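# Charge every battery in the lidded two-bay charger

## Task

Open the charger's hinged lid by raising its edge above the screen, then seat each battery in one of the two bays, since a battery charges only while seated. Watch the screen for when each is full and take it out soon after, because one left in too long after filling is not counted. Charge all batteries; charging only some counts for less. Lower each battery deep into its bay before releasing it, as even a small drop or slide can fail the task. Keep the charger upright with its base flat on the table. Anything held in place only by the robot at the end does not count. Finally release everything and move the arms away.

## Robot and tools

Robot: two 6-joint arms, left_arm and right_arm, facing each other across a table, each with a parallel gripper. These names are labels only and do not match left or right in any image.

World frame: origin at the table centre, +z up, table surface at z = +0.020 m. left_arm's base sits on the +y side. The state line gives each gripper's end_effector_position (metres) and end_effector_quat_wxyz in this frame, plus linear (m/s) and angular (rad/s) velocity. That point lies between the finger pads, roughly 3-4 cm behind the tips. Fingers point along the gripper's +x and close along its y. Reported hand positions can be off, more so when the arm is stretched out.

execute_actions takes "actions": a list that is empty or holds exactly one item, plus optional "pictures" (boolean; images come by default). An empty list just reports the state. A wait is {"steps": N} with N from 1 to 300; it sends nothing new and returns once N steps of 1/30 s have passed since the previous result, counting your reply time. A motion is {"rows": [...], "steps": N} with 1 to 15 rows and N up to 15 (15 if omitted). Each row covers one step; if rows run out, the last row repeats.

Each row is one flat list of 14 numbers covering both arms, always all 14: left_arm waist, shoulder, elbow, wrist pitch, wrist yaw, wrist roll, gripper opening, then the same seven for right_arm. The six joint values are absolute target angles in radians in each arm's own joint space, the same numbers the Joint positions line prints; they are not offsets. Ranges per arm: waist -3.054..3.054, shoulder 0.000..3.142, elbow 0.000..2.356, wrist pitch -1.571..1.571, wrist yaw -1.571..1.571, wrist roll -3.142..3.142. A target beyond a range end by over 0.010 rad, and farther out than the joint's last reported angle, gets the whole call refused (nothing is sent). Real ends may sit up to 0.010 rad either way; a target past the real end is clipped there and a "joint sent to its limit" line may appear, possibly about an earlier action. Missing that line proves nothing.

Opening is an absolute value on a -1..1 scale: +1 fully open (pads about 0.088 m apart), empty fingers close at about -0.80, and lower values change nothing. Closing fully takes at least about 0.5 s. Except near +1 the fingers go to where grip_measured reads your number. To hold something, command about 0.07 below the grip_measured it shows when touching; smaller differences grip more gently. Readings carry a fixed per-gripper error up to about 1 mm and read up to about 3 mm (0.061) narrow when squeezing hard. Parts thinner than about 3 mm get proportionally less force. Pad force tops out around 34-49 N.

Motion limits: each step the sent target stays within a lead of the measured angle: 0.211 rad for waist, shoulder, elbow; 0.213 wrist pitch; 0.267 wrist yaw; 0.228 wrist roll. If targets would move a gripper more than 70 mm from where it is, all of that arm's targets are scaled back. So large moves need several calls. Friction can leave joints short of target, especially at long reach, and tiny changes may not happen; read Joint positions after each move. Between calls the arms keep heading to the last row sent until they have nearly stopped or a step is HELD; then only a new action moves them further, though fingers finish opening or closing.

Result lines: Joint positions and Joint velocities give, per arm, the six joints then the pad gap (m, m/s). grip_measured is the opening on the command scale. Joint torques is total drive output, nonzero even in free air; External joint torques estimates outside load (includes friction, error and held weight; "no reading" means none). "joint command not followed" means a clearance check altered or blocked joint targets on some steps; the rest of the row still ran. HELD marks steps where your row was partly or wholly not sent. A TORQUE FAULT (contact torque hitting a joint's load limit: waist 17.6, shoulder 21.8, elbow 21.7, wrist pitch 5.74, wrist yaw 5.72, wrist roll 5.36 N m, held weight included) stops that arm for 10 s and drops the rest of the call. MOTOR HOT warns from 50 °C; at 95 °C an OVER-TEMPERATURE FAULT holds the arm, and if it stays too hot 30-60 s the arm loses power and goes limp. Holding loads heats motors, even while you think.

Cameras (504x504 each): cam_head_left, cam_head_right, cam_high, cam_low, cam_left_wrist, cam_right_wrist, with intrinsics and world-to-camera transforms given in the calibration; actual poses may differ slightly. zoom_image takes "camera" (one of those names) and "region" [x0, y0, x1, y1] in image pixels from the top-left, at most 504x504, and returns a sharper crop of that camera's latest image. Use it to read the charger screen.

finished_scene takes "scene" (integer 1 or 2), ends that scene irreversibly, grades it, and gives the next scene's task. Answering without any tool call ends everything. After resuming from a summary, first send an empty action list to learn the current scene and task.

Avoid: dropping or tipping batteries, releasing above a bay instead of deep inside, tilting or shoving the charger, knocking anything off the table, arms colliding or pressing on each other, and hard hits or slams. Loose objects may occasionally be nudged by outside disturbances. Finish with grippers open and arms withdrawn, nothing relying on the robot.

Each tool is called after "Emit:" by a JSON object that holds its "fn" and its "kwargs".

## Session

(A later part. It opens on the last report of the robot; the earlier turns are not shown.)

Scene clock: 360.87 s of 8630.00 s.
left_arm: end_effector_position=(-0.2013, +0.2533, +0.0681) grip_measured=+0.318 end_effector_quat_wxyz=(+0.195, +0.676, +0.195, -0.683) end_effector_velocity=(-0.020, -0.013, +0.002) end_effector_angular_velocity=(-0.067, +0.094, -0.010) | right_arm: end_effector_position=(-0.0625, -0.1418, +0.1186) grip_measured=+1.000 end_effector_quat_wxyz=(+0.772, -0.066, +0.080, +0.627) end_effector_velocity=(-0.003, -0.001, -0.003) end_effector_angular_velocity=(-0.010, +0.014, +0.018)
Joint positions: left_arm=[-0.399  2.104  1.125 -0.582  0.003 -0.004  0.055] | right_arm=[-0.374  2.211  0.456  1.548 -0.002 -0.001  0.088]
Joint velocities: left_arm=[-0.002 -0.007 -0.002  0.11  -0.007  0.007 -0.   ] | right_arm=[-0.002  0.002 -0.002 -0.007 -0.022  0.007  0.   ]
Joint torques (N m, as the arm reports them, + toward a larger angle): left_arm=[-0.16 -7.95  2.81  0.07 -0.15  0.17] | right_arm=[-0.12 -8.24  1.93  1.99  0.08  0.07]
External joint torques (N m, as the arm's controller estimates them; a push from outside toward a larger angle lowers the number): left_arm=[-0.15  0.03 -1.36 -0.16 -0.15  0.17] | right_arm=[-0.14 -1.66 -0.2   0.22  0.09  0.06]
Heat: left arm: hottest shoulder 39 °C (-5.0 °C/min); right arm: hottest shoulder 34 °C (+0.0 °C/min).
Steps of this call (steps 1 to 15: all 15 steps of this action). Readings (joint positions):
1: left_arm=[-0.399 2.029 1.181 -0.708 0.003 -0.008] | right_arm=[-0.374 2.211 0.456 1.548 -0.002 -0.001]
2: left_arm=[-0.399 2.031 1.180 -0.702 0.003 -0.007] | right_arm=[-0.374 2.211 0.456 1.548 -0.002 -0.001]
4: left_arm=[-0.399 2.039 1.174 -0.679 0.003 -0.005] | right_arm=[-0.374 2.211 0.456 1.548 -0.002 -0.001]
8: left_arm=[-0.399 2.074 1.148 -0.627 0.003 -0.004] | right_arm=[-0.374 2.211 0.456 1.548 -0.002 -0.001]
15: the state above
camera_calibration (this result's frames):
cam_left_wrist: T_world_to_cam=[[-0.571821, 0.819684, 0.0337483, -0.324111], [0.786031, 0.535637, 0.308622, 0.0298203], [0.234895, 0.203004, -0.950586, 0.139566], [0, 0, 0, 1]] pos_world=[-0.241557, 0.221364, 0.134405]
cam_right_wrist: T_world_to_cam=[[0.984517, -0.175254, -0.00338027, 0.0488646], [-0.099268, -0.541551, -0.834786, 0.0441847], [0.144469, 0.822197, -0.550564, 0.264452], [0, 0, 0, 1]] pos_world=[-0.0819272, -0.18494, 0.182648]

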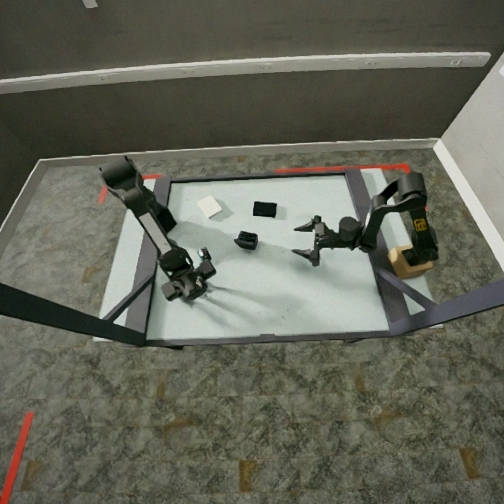

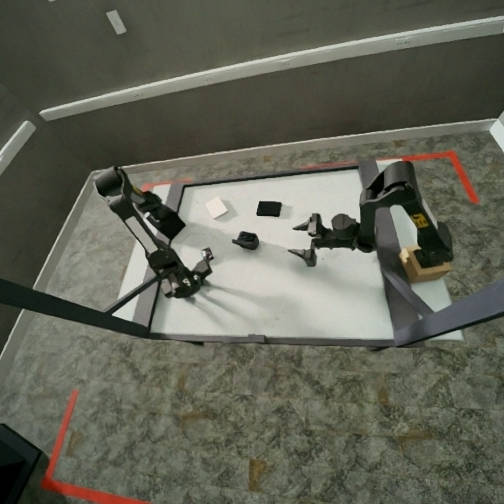

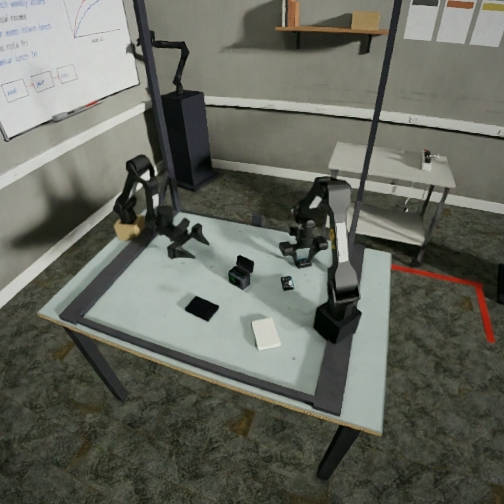

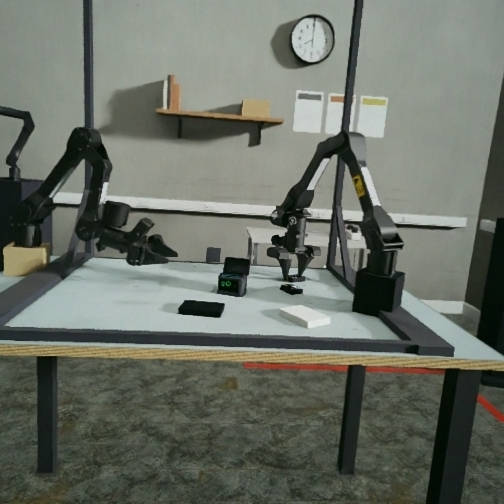

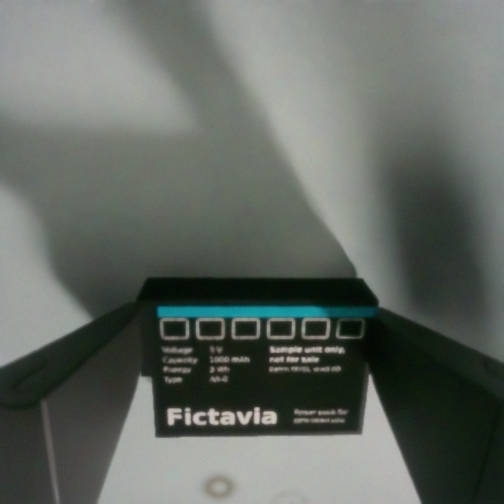

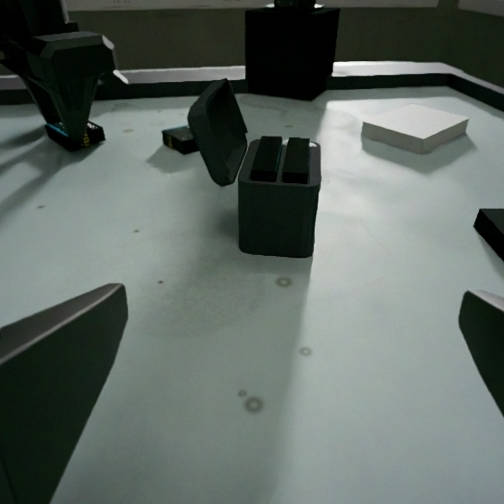

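Same as A; repeat the whole sequence.

Emit:
{"fn": "execute_actions", "kwargs": {"actions": [{"rows":[[-0.4,2.115,1.12,-0.58,0,0,0.35,-0.375,2.2,0.45,1.55,0,0,1],[-0.4,2.115,1.12,-0.58,0,0,0.45,-0.375,2.2,0.45,1.55,0,0,1],[-0.4,2.115,1.12,-0.58,0,0,0.5,-0.375,2.2,0.45,1.55,0,0,1],[-0.4,2.115,1.12,-0.58,0,0,0.5,-0.375,2.2,0.45,1.55,0,0,1],[-0.4,2.115,1.15,-0.61,0,0,0.5,-0.375,2.2,0.45,1.55,0,0,1],[-0.4,2.13,1.18,-0.645,0,0,0.5,-0.375,2.2,0.45,1.55,0,0,1],[-0.4,2.15,1.21,-0.68,0,0,0.5,-0.375,2.2,0.45,1.55,0,0,1],[-0.4,2.17,1.245,-0.715,0,0,0.5,-0.375,2.2,0.45,1.55,0,0,1],[-0.4,2.19,1.275,-0.75,0,0,0.5,-0.375,2.2,0.45,1.55,0,0,1],[-0.4,2.21,1.31,-0.785,0,0,0.5,-0.375,2.2,0.45,1.55,0,0,1],[-0.4,2.23,1.34,-0.82,0,0,0.5,-0.375,2.2,0.45,1.55,0,0,1],[-0.4,2.25,1.37,-0.855,0,0,0.5,-0.375,2.2,0.45,1.55,0,0,1],[-0.4,2.27,1.4,-0.887,0,0,0.5,-0.375,2.2,0.45,1.55,0,0,1],[-0.4,2.29,1.43,-0.92,0,0,0.5,-0.375,2.2,0.45,1.55,0,0,1],[-0.4,2.31,1.46,-0.95,0,0,0.5,-0.375,2.2,0.45,1.55,0,0,1]],"steps":15}], "pictures": false}}

Emit:
{"fn": "execute_actions", "kwargs": {"actions": [{"rows":[[-0.4,2.33,1.49,-0.985,0,0,0.5,-0.375,2.2,0.45,1.55,0,0,1],[-0.4,2.35,1.52,-1.015,0,0,0.5,-0.375,2.2,0.45,1.55,0,0,1],[-0.4,2.37,1.55,-1.05,0,0,0.5,-0.375,2.2,0.45,1.55,0,0,1],[-0.4,2.39,1.575,-1.08,0,0,0.5,-0.375,2.2,0.45,1.55,0,0,1],[-0.4,2.405,1.6,-1.11,0,0,0.5,-0.375,2.2,0.45,1.55,0,0,1],[-0.4,2.42,1.6,-1.11,0,0,0.5,-0.375,2.2,0.45,1.55,0,0,1]],"steps":15}], "pictures": false}}

Emit:
{"fn": "execute_actions", "kwargs": {"actions": [{"rows":[[-0.4,2.42,1.6,-1.11,0,0,0.44,-0.375,2.2,0.45,1.55,0,0,1],[-0.4,2.42,1.6,-1.11,0,0,0.39,-0.375,2.2,0.45,1.55,0,0,1],[-0.4,2.42,1.6,-1.11,0,0,0.34,-0.375,2.2,0.45,1.55,0,0,1],[-0.4,2.42,1.6,-1.11,0,0,0.29,-0.375,2.2,0.45,1.55,0,0,1],[-0.4,2.42,1.6,-1.11,0,0,0.245,-0.375,2.2,0.45,1.55,0,0,1],[-0.4,2.42,1.6,-1.11,0,0,0.245,-0.375,2.2,0.45,1.55,0,0,1],[-0.4,2.42,1.6,-1.11,0,0,0.245,-0.375,2.2,0.45,1.55,0,0,1],[-0.4,2.42,1.6,-1.11,0,0,0.245,-0.375,2.2,0.45,1.55,0,0,1],[-0.4,2.38,1.6,-1.11,0,0,0.245,-0.375,2.2,0.45,1.55,0,0,1],[-0.4,2.35,1.6,-1.11,0,0,0.245,-0.375,2.2,0.45,1.55,0,0,1],[-0.4,2.31,1.6,-1.11,0,0,0.245,-0.375,2.2,0.45,1.55,0,0,1],[-0.4,2.27,1.6,-1.11,0,0,0.245,-0.375,2.2,0.45,1.55,0,0,1],[-0.4,2.22,1.6,-1.11,0,0,0.245,-0.375,2.2,0.45,1.55,0,0,1],[-0.4,2.17,1.6,-1.11,0,0,0.245,-0.375,2.2,0.45,1.55,0,0,1],[-0.4,2.12,1.6,-1.11,0,0,0.245,-0.375,2.2,0.45,1.55,0,0,1]],"steps":15}], "pictures": false}}

Emit:
{"fn": "execute_actions", "kwargs": {"actions": [{"rows":[[-0.4,2.05,1.6,-1.0,0,0,0.245,-0.375,2.2,0.45,1.55,0,0,1],[-0.4,2.05,1.6,-0.9,0,0,0.245,-0.375,2.2,0.45,1.55,0,0,1],[-0.4,2.0,1.6,-0.8,0,0,0.245,-0.375,2.2,0.45,1.55,0,0,1],[-0.4,1.8,1.0,1.0,0,0,0.245,-0.375,2.2,0.45,1.55,0,0,1]],"steps":15}], "pictures": false}}

Emit:
{"fn": "execute_actions", "kwargs": {"actions": [{"steps":18}], "pictures": false}}

Emit:
{"fn": "execute_actions", "kwargs": {"actions": [{"rows":[[-0.4,2.1,0.7,1.42,0,0,0.245,-0.375,2.2,0.45,1.55,0,0,1]],"steps":15}], "pictures": false}}

Emit:
{"fn": "execute_actions", "kwargs": {"actions": [{"rows":[[-0.4,2.13,0.69,1.42,0,0,0.245,-0.375,2.2,0.45,1.55,0,0,1],[-0.4,2.16,0.68,1.42,0,0,0.245,-0.375,2.2,0.45,1.55,0,0,1],[-0.4,2.19,0.665,1.42,0,0,0.245,-0.375,2.2,0.45,1.55,0,0,1],[-0.4,2.22,0.655,1.42,0,0,0.245,-0.375,2.2,0.45,1.55,0,0,1],[-0.4,2.25,0.64,1.42,0,0,0.245,-0.375,2.2,0.45,1.55,0,0,1],[-0.4,2.28,0.63,1.42,0,0,0.245,-0.375,2.2,0.45,1.55,0,0,1],[-0.4,2.31,0.62,1.42,0,0,0.245,-0.375,2.2,0.45,1.55,0,0,1],[-0.4,2.34,0.61,1.42,0,0,0.245,-0.375,2.2,0.45,1.55,0,0,1],[-0.4,2.361,0.598,1.42,0,0,0.245,-0.375,2.2,0.45,1.55,0,0,1]],"steps":13}], "pictures": false}}

Emit:
{"fn": "execute_actions", "kwargs": {"actions": [{"rows":[[-0.4,2.372,0.601,1.426,0,0,0.245,-0.375,2.2,0.45,1.55,0,0,1],[-0.4,2.383,0.605,1.433,0,0,0.245,-0.375,2.2,0.45,1.55,0,0,1],[-0.4,2.394,0.608,1.439,0,0,0.245,-0.375,2.2,0.45,1.55,0,0,1],[-0.4,2.405,0.611,1.445,0,0,0.245,-0.375,2.2,0.45,1.55,0,0,1],[-0.4,2.416,0.615,1.452,0,0,0.245,-0.375,2.2,0.45,1.55,0,0,1],[-0.4,2.427,0.618,1.458,0,0,0.245,-0.375,2.2,0.45,1.55,0,0,1],[-0.4,2.438,0.621,1.464,0,0,0.245,-0.375,2.2,0.45,1.55,0,0,1],[-0.4,2.449,0.625,1.471,0,0,0.245,-0.375,2.2,0.45,1.55,0,0,1],[-0.4,2.46,0.628,1.477,0,0,0.245,-0.375,2.2,0.45,1.55,0,0,1],[-0.4,2.47,0.631,1.483,0,0,0.245,-0.375,2.2,0.45,1.55,0,0,1],[-0.4,2.478,0.634,1.489,0,0,0.245,-0.375,2.2,0.45,1.55,0,0,1],[-0.4,2.484,0.636,1.493,0,0,0.245,-0.375,2.2,0.45,1.55,0,0,1],[-0.4,2.489,0.638,1.496,0,0,0.245,-0.375,2.2,0.45,1.55,0,0,1],[-0.4,2.494,0.638,1.496,0,0,0.245,-0.375,2.2,0.45,1.55,0,0,1]],"steps":15}], "pictures": false}}

Emit:
{"fn": "execute_actions", "kwargs": {"actions": [{"steps":8}]}}

Emit:
{"fn": "zoom_image", "kwargs": {"camera": "cam_low", "region": [210, 240, 330, 305]}}

Scene clock: 380.60 s of 8630.00 s.
left_arm: end_effector_position=(-0.2110, +0.2473, +0.0721) grip_measured=+0.496 end_effector_quat_wxyz=(+0.178, +0.733, +0.211, -0.622) end_effector_velocity=(-0.020, -0.015, -0.012) end_effector_angular_velocity=(+0.320, -0.563, +0.016) | right_arm: end_effector_position=(-0.0625, -0.1418, +0.1186) grip_measured=+1.000 end_effector_quat_wxyz=(+0.772, -0.066, +0.080, +0.627) end_effector_velocity=(-0.000, -0.001, -0.001) end_effector_angular_velocity=(-0.012, -0.021, -0.000)
Joint positions: left_arm=[-0.399  2.246  1.381 -0.869  0.003 -0.003  0.063] | right_arm=[-0.374  2.211  0.456  1.548 -0.002 -0.001  0.088]
Joint velocities: left_arm=[-0.002  0.584  0.882 -0.945 -0.022 -0.022  0.001] | right_arm=[ 0.002 -0.002 -0.002 -0.007  0.007 -0.022  0.   ]
Joint torques (N m, as the arm reports them, + toward a larger angle): left_arm=[-0.03 -8.33  4.21 -0.13 -0.13  0.16] | right_arm=[-0.11 -8.24  1.94  1.99  0.09  0.07]
External joint torques (N m, as the arm's controller estimates them; a push from outside toward a larger angle lowers the number): left_arm=[-0.06  0.45 -0.03 -0.17 -0.11  0.16] | right_arm=[-0.13 -1.69 -0.18  0.24  0.09  0.06]
Heat: left arm: hottest shoulder 39 °C (-4.0 °C/min); right arm: hottest shoulder 34 °C (+0.0 °C/min).
Steps of this call (steps 1 to 15: the robot went on to your last target; steps 16 to 577: nothing new was sent; steps 578 to 592: all 15 steps of this action). Readings (joint positions):
578: left_arm=[-0.399 2.104 1.124 -0.581 0.003 -0.004] | right_arm=[-0.374 2.211 0.456 1.548 -0.002 -0.001]
579: left_arm=[-0.399 2.104 1.124 -0.581 0.003 -0.003] | right_arm=[-0.374 2.211 0.456 1.548 -0.002 -0.001]
581: left_arm=[-0.399 2.104 1.124 -0.581 0.003 -0.003] | right_arm=[-0.374 2.211 0.456 1.548 -0.002 -0.001]
585: left_arm=[-0.399 2.124 1.172 -0.650 0.003 -0.003] | right_arm=[-0.374 2.211 0.456 1.548 -0.002 -0.001]
592: the state above

Scene clock: 381.10 s of 8630.00 s.
left_arm: end_effector_position=(-0.2096, +0.2482, +0.0640) grip_measured=+0.497 end_effector_quat_wxyz=(+0.158, +0.788, +0.227, -0.551) end_effector_velocity=(-0.008, -0.000, +0.007) end_effector_angular_velocity=(-0.003, +0.013, +0.002) | right_arm: end_effector_position=(-0.0625, -0.1418, +0.1186) grip_measured=+1.000 end_effector_quat_wxyz=(+0.772, -0.066, +0.080, +0.627) end_effector_velocity=(-0.003, -0.002, -0.002) end_effector_angular_velocity=(-0.013, -0.003, +0.011)
Joint positions: left_arm=[-0.399  2.406  1.591 -1.107  0.003 -0.003  0.063] | right_arm=[-0.374  2.211  0.456  1.548 -0.002 -0.001  0.088]
Joint velocities: left_arm=[-0.007 -0.002  0.032 -0.022  0.007 -0.007 -0.   ] | right_arm=[ 0.002 -0.002 -0.007 -0.007 -0.007 -0.007  0.   ]
Joint torques (N m, as the arm reports them, + toward a larger angle): left_arm=[-0.06 -9.27  3.96 -0.44 -0.14  0.12] | right_arm=[-0.12 -8.24  1.92  1.99  0.09  0.07]
External joint torques (N m, as the arm's controller estimates them; a push from outside toward a larger angle lowers the number): left_arm=[ 0.02  0.3  -0.15 -0.16 -0.14  0.13] | right_arm=[-0.12 -1.65 -0.19  0.22  0.09  0.06]
Heat: left arm: hottest shoulder 39 °C (-4.1 °C/min); right arm: hottest shoulder 34 °C (+0.0 °C/min).
Steps of this call (steps 1 to 15: all 15 steps of this action). Readings (joint positions):
1: left_arm=[-0.399 2.266 1.411 -0.902 0.003 -0.003] | right_arm=[-0.374 2.211 0.456 1.548 -0.002 -0.001]
2: left_arm=[-0.399 2.286 1.440 -0.934 0.003 -0.003] | right_arm=[-0.374 2.211 0.456 1.548 -0.002 -0.001]
4: left_arm=[-0.399 2.326 1.499 -0.999 0.003 -0.003] | right_arm=[-0.374 2.211 0.456 1.548 -0.002 -0.001]
8: left_arm=[-0.399 2.386 1.576 -1.081 0.003 -0.003] | right_arm=[-0.374 2.211 0.456 1.548 -0.002 -0.001]
15: the state above

Scene clock: 381.60 s of 8630.00 s.
left_arm: end_effector_position=(-0.2240, +0.2392, +0.1049) grip_measured=+0.323 end_effector_quat_wxyz=(+0.171, +0.754, +0.217, -0.596) end_effector_velocity=(-0.125, -0.078, +0.432) end_effector_angular_velocity=(-0.645, +1.022, +0.003) | right_arm: end_effector_position=(-0.0625, -0.1418, +0.1186) grip_measured=+1.000 end_effector_quat_wxyz=(+0.772, -0.066, +0.080, +0.627) end_effector_velocity=(+0.000, +0.001, -0.000) end_effector_angular_velocity=(-0.004, -0.005, +0.006)
Joint positions: left_arm=[-0.399  2.287  1.592 -1.109  0.002 -0.003  0.055] | right_arm=[-0.374  2.211  0.456  1.548 -0.002 -0.001  0.088]
Joint velocities: left_arm=[-0.002 -1.233 -0.002 -0.022 -0.007 -0.007 -0.   ] | right_arm=[-0.002 -0.002  0.002 -0.007 -0.007 -0.007  0.   ]
Joint torques (N m, as the arm reports them, + toward a larger angle): left_arm=[ -0.01 -16.49   4.47  -0.21  -0.1    0.15] | right_arm=[-0.11 -8.24  1.94  1.99  0.09  0.07]
External joint torques (N m, as the arm's controller estimates them; a push from outside toward a larger angle lowers the number): left_arm=[ 0.05 -5.59 -1.01 -0.08 -0.09  0.15] | right_arm=[-0.12 -1.55 -0.28  0.19  0.09  0.06]
Heat: left arm: hottest shoulder 39 °C (-4.0 °C/min); right arm: hottest shoulder 34 °C (+0.0 °C/min).
Steps of this call (steps 1 to 15: all 15 steps of this action). Readings (joint positions):
1: left_arm=[-0.399 2.406 1.592 -1.107 0.003 -0.003] | right_arm=[-0.374 2.211 0.456 1.548 -0.002 -0.001]
2: left_arm=[-0.399 2.406 1.593 -1.107 0.003 -0.003] | right_arm=[-0.374 2.211 0.456 1.548 -0.002 -0.001]
4: left_arm=[-0.399 2.406 1.593 -1.107 0.003 -0.003] | right_arm=[-0.374 2.211 0.456 1.548 -0.002 -0.001]
8: left_arm=[-0.399 2.406 1.594 -1.109 0.002 -0.003] | right_arm=[-0.374 2.211 0.456 1.548 -0.002 -0.001]
15: the state above

Scene clock: 382.10 s of 8630.00 s.
left_arm: end_effector_position=(-0.2529, +0.2212, +0.1632) grip_measured=+0.323 end_effector_quat_wxyz=(+0.236, +0.489, +0.142, -0.828) end_effector_velocity=(-0.070, -0.044, -0.094) end_effector_angular_velocity=(-0.422, +0.661, -0.005) | right_arm: end_effector_position=(-0.0625, -0.1418, +0.1186) grip_measured=+1.000 end_effector_quat_wxyz=(+0.772, -0.066, +0.080, +0.627) end_effector_velocity=(-0.002, -0.001, -0.004) end_effector_angular_velocity=(-0.023, -0.001, +0.011)
Joint positions: left_arm=[-0.399  1.811  1.025 -0.283  0.002 -0.003  0.055] | right_arm=[-0.374  2.211  0.456  1.548 -0.002 -0.001  0.088]
Joint velocities: left_arm=[-0.002  0.134 -0.642  1.56  -0.007  0.007 -0.   ] | right_arm=[ 0.002 -0.002 -0.002 -0.022 -0.007 -0.007  0.   ]
Joint torques (N m, as the arm reports them, + toward a larger angle): left_arm=[ -0.01 -10.59   7.28   2.03  -0.08   0.14] | right_arm=[-0.11 -8.24  1.94  1.99  0.09  0.07]
External joint torques (N m, as the arm's controller estimates them; a push from outside toward a larger angle lowers the number): left_arm=[ 0.   -0.64 -1.13  0.1  -0.08  0.13] | right_arm=[-0.14 -1.71 -0.17  0.25  0.09  0.06]
Heat: left arm: hottest shoulder 39 °C (-4.1 °C/min); right arm: hottest shoulder 34 °C (+0.0 °C/min).
Steps of this call (steps 1 to 15: all 15 steps of this action). Readings (joint positions):
1: left_arm=[-0.399 2.244 1.592 -1.099 0.002 -0.003] | right_arm=[-0.374 2.211 0.456 1.548 -0.002 -0.001]
2: left_arm=[-0.399 2.200 1.592 -1.062 0.002 -0.003] | right_arm=[-0.374 2.211 0.456 1.548 -0.002 -0.001]
4: left_arm=[-0.399 2.107 1.566 -0.930 0.002 -0.003] | right_arm=[-0.374 2.211 0.456 1.548 -0.002 -0.001]
8: left_arm=[-0.399 1.875 1.341 -0.694 0.002 -0.003] | right_arm=[-0.374 2.211 0.456 1.548 -0.002 -0.001]
15: the state above

Scene clock: 382.70 s of 8630.00 s.
left_arm: end_effector_position=(-0.3464, +0.1632, +0.3485) grip_measured=+0.323 end_effector_quat_wxyz=(+0.273, +0.001, +0.002, -0.962) end_effector_velocity=(-0.001, +0.002, +0.385) end_effector_angular_velocity=(-0.938, +1.496, -0.010) | right_arm: end_effector_position=(-0.0625, -0.1418, +0.1186) grip_measured=+1.000 end_effector_quat_wxyz=(+0.772, -0.066, +0.080, +0.627) end_effector_velocity=(-0.002, +0.000, +0.001) end_effector_angular_velocity=(-0.006, -0.019, +0.014)
Joint positions: left_arm=[-0.399  1.812  1.001  0.809  0.002 -0.003  0.055] | right_arm=[-0.374  2.211  0.456  1.548 -0.002 -0.001  0.088]
Joint velocities: left_arm=[-0.002 -0.002 -0.002  1.766  0.007  0.007 -0.   ] | right_arm=[ 0.002 -0.007 -0.002 -0.007 -0.007 -0.022  0.   ]
Joint torques (N m, as the arm reports them, + toward a larger angle): left_arm=[ -0.12 -10.53   5.17   1.68  -0.11   0.14] | right_arm=[-0.12 -8.24  1.92  1.99  0.09  0.07]
External joint torques (N m, as the arm's controller estimates them; a push from outside toward a larger angle lowers the number): left_arm=[-0.12 -2.51 -0.94 -0.04 -0.11  0.13] | right_arm=[-0.18 -1.65 -0.21  0.23  0.1   0.06]
Heat: left arm: hottest shoulder 39 °C (-4.0 °C/min); right arm: hottest shoulder 34 °C (+0.0 °C/min).
Steps of this call (steps 1 to 18: the robot went on to your last target). Readings (joint positions):
1: left_arm=[-0.399 1.814 1.009 -0.225 0.002 -0.003] | right_arm=[-0.374 2.211 0.456 1.548 -0.002 -0.001]
2: left_arm=[-0.399 1.814 1.001 -0.165 0.002 -0.003] | right_arm=[-0.374 2.211 0.456 1.548 -0.002 -0.001]
4: left_arm=[-0.399 1.814 1.000 -0.036 0.002 -0.003] | right_arm=[-0.374 2.211 0.456 1.548 -0.002 -0.001]
8: left_arm=[-0.399 1.812 1.001 0.205 0.002 -0.003] | right_arm=[-0.374 2.211 0.456 1.548 -0.002 -0.001]
18: the state above

Scene clock: 383.20 s of 8630.00 s.
left_arm: end_effector_position=(-0.3116, +0.1847, +0.2254) grip_measured=+0.323 end_effector_quat_wxyz=(+0.273, +0.000, +0.002, -0.962) end_effector_velocity=(-0.011, -0.007, +0.146) end_effector_angular_velocity=(-0.299, +0.496, +0.005) | right_arm: end_effector_position=(-0.0625, -0.1418, +0.1186) grip_measured=+1.000 end_effector_quat_wxyz=(+0.772, -0.066, +0.080, +0.627) end_effector_velocity=(-0.001, -0.001, -0.001) end_effector_angular_velocity=(-0.008, -0.001, +0.016)
Joint positions: left_arm=[-0.399  2.1    0.701  1.397  0.002 -0.003  0.055] | right_arm=[-0.374  2.211  0.456  1.548 -0.002 -0.001  0.088]
Joint velocities: left_arm=[-0.002 -0.061  0.056  0.462 -0.007 -0.007 -0.   ] | right_arm=[-0.007 -0.002 -0.002 -0.007 -0.022 -0.007  0.   ]
Joint torques (N m, as the arm reports them, + toward a larger angle): left_arm=[-0.12 -8.62  2.65  1.1  -0.12  0.18] | right_arm=[-0.11 -8.24  1.93  1.99  0.09  0.07]
External joint torques (N m, as the arm's controller estimates them; a push from outside toward a larger angle lowers the number): left_arm=[-0.17 -1.24 -1.18 -0.46 -0.11  0.17] | right_arm=[-0.08 -1.63 -0.21  0.22  0.09  0.06]
Heat: left arm: hottest shoulder 39 °C (-4.1 °C/min); right arm: hottest shoulder 34 °C (+0.0 °C/min).
Steps of this call (steps 1 to 15: all 15 steps of this action). Readings (joint positions):
1: left_arm=[-0.399 1.822 0.989 0.862 0.002 -0.003] | right_arm=[-0.374 2.211 0.456 1.548 -0.002 -0.001]
2: left_arm=[-0.399 1.828 0.972 0.906 0.002 -0.003] | right_arm=[-0.374 2.211 0.456 1.548 -0.002 -0.001]
4: left_arm=[-0.399 1.860 0.926 0.966 0.002 -0.003] | right_arm=[-0.374 2.211 0.456 1.548 -0.002 -0.001]
8: left_arm=[-0.399 1.998 0.797 1.113 0.002 -0.003] | right_arm=[-0.374 2.211 0.456 1.548 -0.002 -0.001]
15: the state above

Scene clock: 383.63 s of 8630.00 s.
left_arm: end_effector_position=(-0.2716, +0.2096, +0.0904) grip_measured=+0.323 end_effector_quat_wxyz=(+0.269, +0.165, +0.049, -0.947) end_effector_velocity=(+0.033, +0.021, -0.064) end_effector_angular_velocity=(+0.098, -0.149, +0.007) | right_arm: end_effector_position=(-0.0625, -0.1418, +0.1186) grip_measured=+1.000 end_effector_quat_wxyz=(+0.772, -0.066, +0.080, +0.627) end_effector_velocity=(+0.002, -0.001, -0.001) end_effector_angular_velocity=(-0.009, -0.007, -0.008)
Joint positions: left_arm=[-0.399  2.352  0.598  1.408  0.002 -0.003  0.055] | right_arm=[-0.374  2.211  0.456  1.548 -0.002 -0.001  0.088]
Joint velocities: left_arm=[-0.002  0.129 -0.071  0.022 -0.007 -0.007 -0.   ] | right_arm=[-0.002 -0.002 -0.002 -0.007  0.007 -0.007  0.   ]
Joint torques (N m, as the arm reports them, + toward a larger angle): left_arm=[-0.02 -8.87  2.06  2.1  -0.09  0.16] | right_arm=[-0.11 -8.24  1.94  1.99  0.09  0.07]
External joint torques (N m, as the arm's controller estimates them; a push from outside toward a larger angle lowers the number): left_arm=[-0.02 -0.13 -1.07 -0.12 -0.09  0.15] | right_arm=[-0.1  -1.61 -0.22  0.2   0.09  0.06]
Heat: left arm: hottest shoulder 39 °C (-4.0 °C/min); right arm: hottest shoulder 34 °C (+0.0 °C/min).
Steps of this call (steps 1 to 13: all 13 steps of this action). Readings (joint positions):
1: left_arm=[-0.399 2.099 0.702 1.407 0.002 -0.003] | right_arm=[-0.374 2.211 0.456 1.548 -0.002 -0.001]
2: left_arm=[-0.399 2.103 0.701 1.412 0.002 -0.003] | right_arm=[-0.374 2.211 0.456 1.548 -0.002 -0.001]
4: left_arm=[-0.399 2.136 0.690 1.420 0.002 -0.003] | right_arm=[-0.374 2.211 0.456 1.548 -0.002 -0.001]
8: left_arm=[-0.399 2.254 0.643 1.416 0.002 -0.003] | right_arm=[-0.374 2.211 0.456 1.548 -0.002 -0.001]
13: the state above

Scene clock: 384.13 s of 8630.00 s.
left_arm: end_effector_position=(-0.2712, +0.2100, +0.0666) grip_measured=+0.323 end_effector_quat_wxyz=(+0.269, +0.166, +0.049, -0.947) end_effector_velocity=(-0.011, -0.007, -0.006) end_effector_angular_velocity=(-0.031, +0.058, +0.007) | right_arm: end_effector_position=(-0.0625, -0.1418, +0.1186) grip_measured=+1.000 end_effector_quat_wxyz=(+0.772, -0.066, +0.080, +0.627) end_effector_velocity=(+0.002, -0.001, +0.002) end_effector_angular_velocity=(+0.006, -0.007, +0.001)
Joint positions: left_arm=[-0.399  2.47   0.631  1.492  0.002 -0.002  0.055] | right_arm=[-0.374  2.211  0.456  1.548 -0.002 -0.001  0.088]
Joint velocities: left_arm=[-0.002  0.095  0.066  0.095 -0.007 -0.007 -0.   ] | right_arm=[-0.007 -0.002 -0.002  0.007 -0.007 -0.007  0.   ]
Joint torques (N m, as the arm reports them, + toward a larger angle): left_arm=[-0.04 -6.8   1.11  1.38 -0.08  0.13] | right_arm=[-0.1  -8.25  1.94  1.99  0.09  0.07]
External joint torques (N m, as the arm's controller estimates them; a push from outside toward a larger angle lowers the number): left_arm=[-0.04  0.85 -0.54 -0.38 -0.07  0.12] | right_arm=[-0.02 -1.62 -0.19  0.21  0.07  0.06]
Heat: left arm: hottest shoulder 39 °C (-5.1 °C/min); right arm: hottest shoulder 34 °C (+0.0 °C/min).
Steps of this call (steps 1 to 15: all 15 steps of this action). Readings (joint positions):
1: left_arm=[-0.399 2.356 0.597 1.412 0.002 -0.003] | right_arm=[-0.374 2.211 0.456 1.548 -0.002 -0.001]
2: left_arm=[-0.399 2.359 0.597 1.421 0.002 -0.003] | right_arm=[-0.374 2.211 0.456 1.548 -0.002 -0.001]
4: left_arm=[-0.399 2.368 0.603 1.433 0.002 -0.003] | right_arm=[-0.374 2.211 0.456 1.548 -0.002 -0.001]
8: left_arm=[-0.399 2.410 0.613 1.452 0.002 -0.003] | right_arm=[-0.374 2.211 0.456 1.548 -0.002 -0.001]
15: the state above

Scene clock: 384.40 s of 8630.00 s.
left_arm: end_effector_position=(-0.2719, +0.2096, +0.0664) grip_measured=+0.323 end_effector_quat_wxyz=(+0.269, +0.164, +0.048, -0.948) end_effector_velocity=(+0.003, -0.001, -0.003) end_effector_angular_velocity=(+0.018, -0.003, +0.026) | right_arm: end_effector_position=(-0.0625, -0.1418, +0.1186) grip_measured=+1.000 end_effector_quat_wxyz=(+0.772, -0.066, +0.080, +0.627) end_effector_velocity=(-0.000, +0.000, +0.004) end_effector_angular_velocity=(+0.014, +0.006, +0.003)
Joint positions: left_arm=[-0.399  2.477  0.636  1.498  0.002 -0.002  0.055] | right_arm=[-0.374  2.211  0.456  1.548 -0.002 -0.001  0.088]
Joint velocities: left_arm=[-0.002  0.002 -0.002 -0.007 -0.022 -0.022 -0.001] | right_arm=[-0.002 -0.007 -0.002  0.007 -0.007  0.007  0.   ]
Joint torques (N m, as the arm reports them, + toward a larger angle): left_arm=[-0.15 -6.62  1.16  1.33 -0.06  0.13] | right_arm=[-0.11 -8.24  1.93  1.99  0.08  0.07]
External joint torques (N m, as the arm's controller estimates them; a push from outside toward a larger angle lowers the number): left_arm=[-0.15  0.88 -0.5  -0.42 -0.05  0.12] | right_arm=[-0.07 -1.61 -0.22  0.21  0.08  0.06]
Heat: left arm: hottest shoulder 39 °C (-5.1 °C/min); right arm: hottest shoulder 34 °C (+0.0 °C/min).
Steps of this call (steps 1 to 8: the robot went on to your last target). Readings (joint positions):
1: left_arm=[-0.399 2.473 0.633 1.494 0.002 -0.002] | right_arm=[-0.374 2.211 0.456 1.548 -0.002 -0.001]
2: left_arm=[-0.399 2.474 0.634 1.495 0.002 -0.002] | right_arm=[-0.374 2.211 0.456 1.548 -0.002 -0.001]
4: left_arm=[-0.399 2.476 0.635 1.497 0.002 -0.002] | right_arm=[-0.374 2.211 0.456 1.548 -0.002 -0.001]
8: the state above
camera_calibration (this result's frames):
cam_left_wrist: T_world_to_cam=[[-0.514749, 0.855222, 0.0602405, -0.322286], [0.503969, 0.358679, -0.785726, 0.142296], [-0.693577, -0.374092, -0.615635, 0.00968768], [0, 0, 0, 1]] pos_world=[-0.23089, 0.228212, 0.137185]
cam_right_wrist: T_world_to_cam=[[0.984517, -0.175254, -0.00338027, 0.0488646], [-0.099268, -0.541551, -0.834786, 0.0441847], [0.144469, 0.822197, -0.550564, 0.264452], [0, 0, 0, 1]] pos_world=[-0.0819272, -0.18494, 0.182648]

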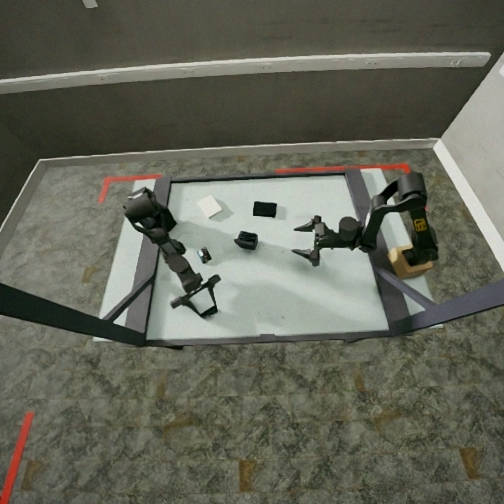

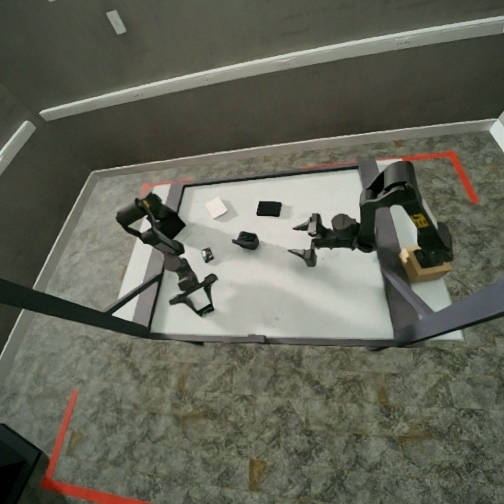

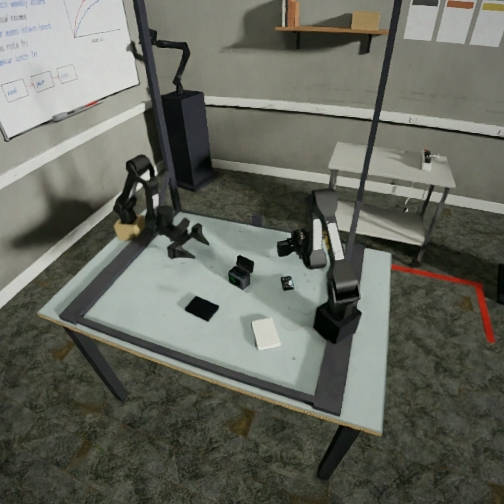

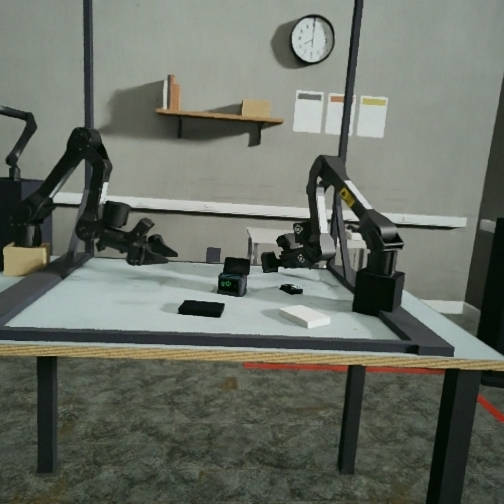

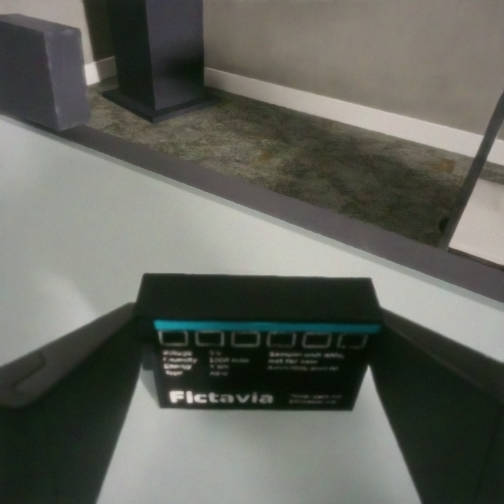

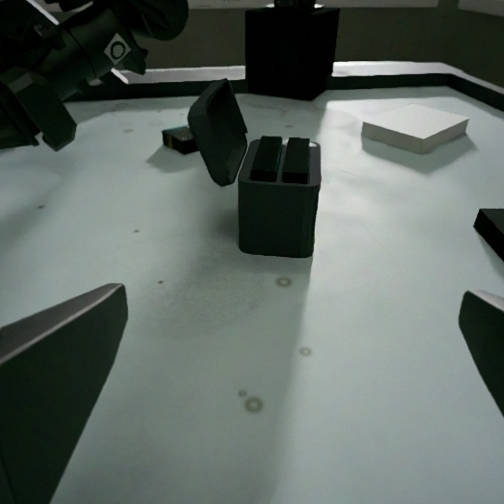

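Region (210, 240, 330, 305) of cam_low's 504x504 image, scaled by 4.200, with more detail than that image has; it fills the top 273 rows of this view, and the rest is white.

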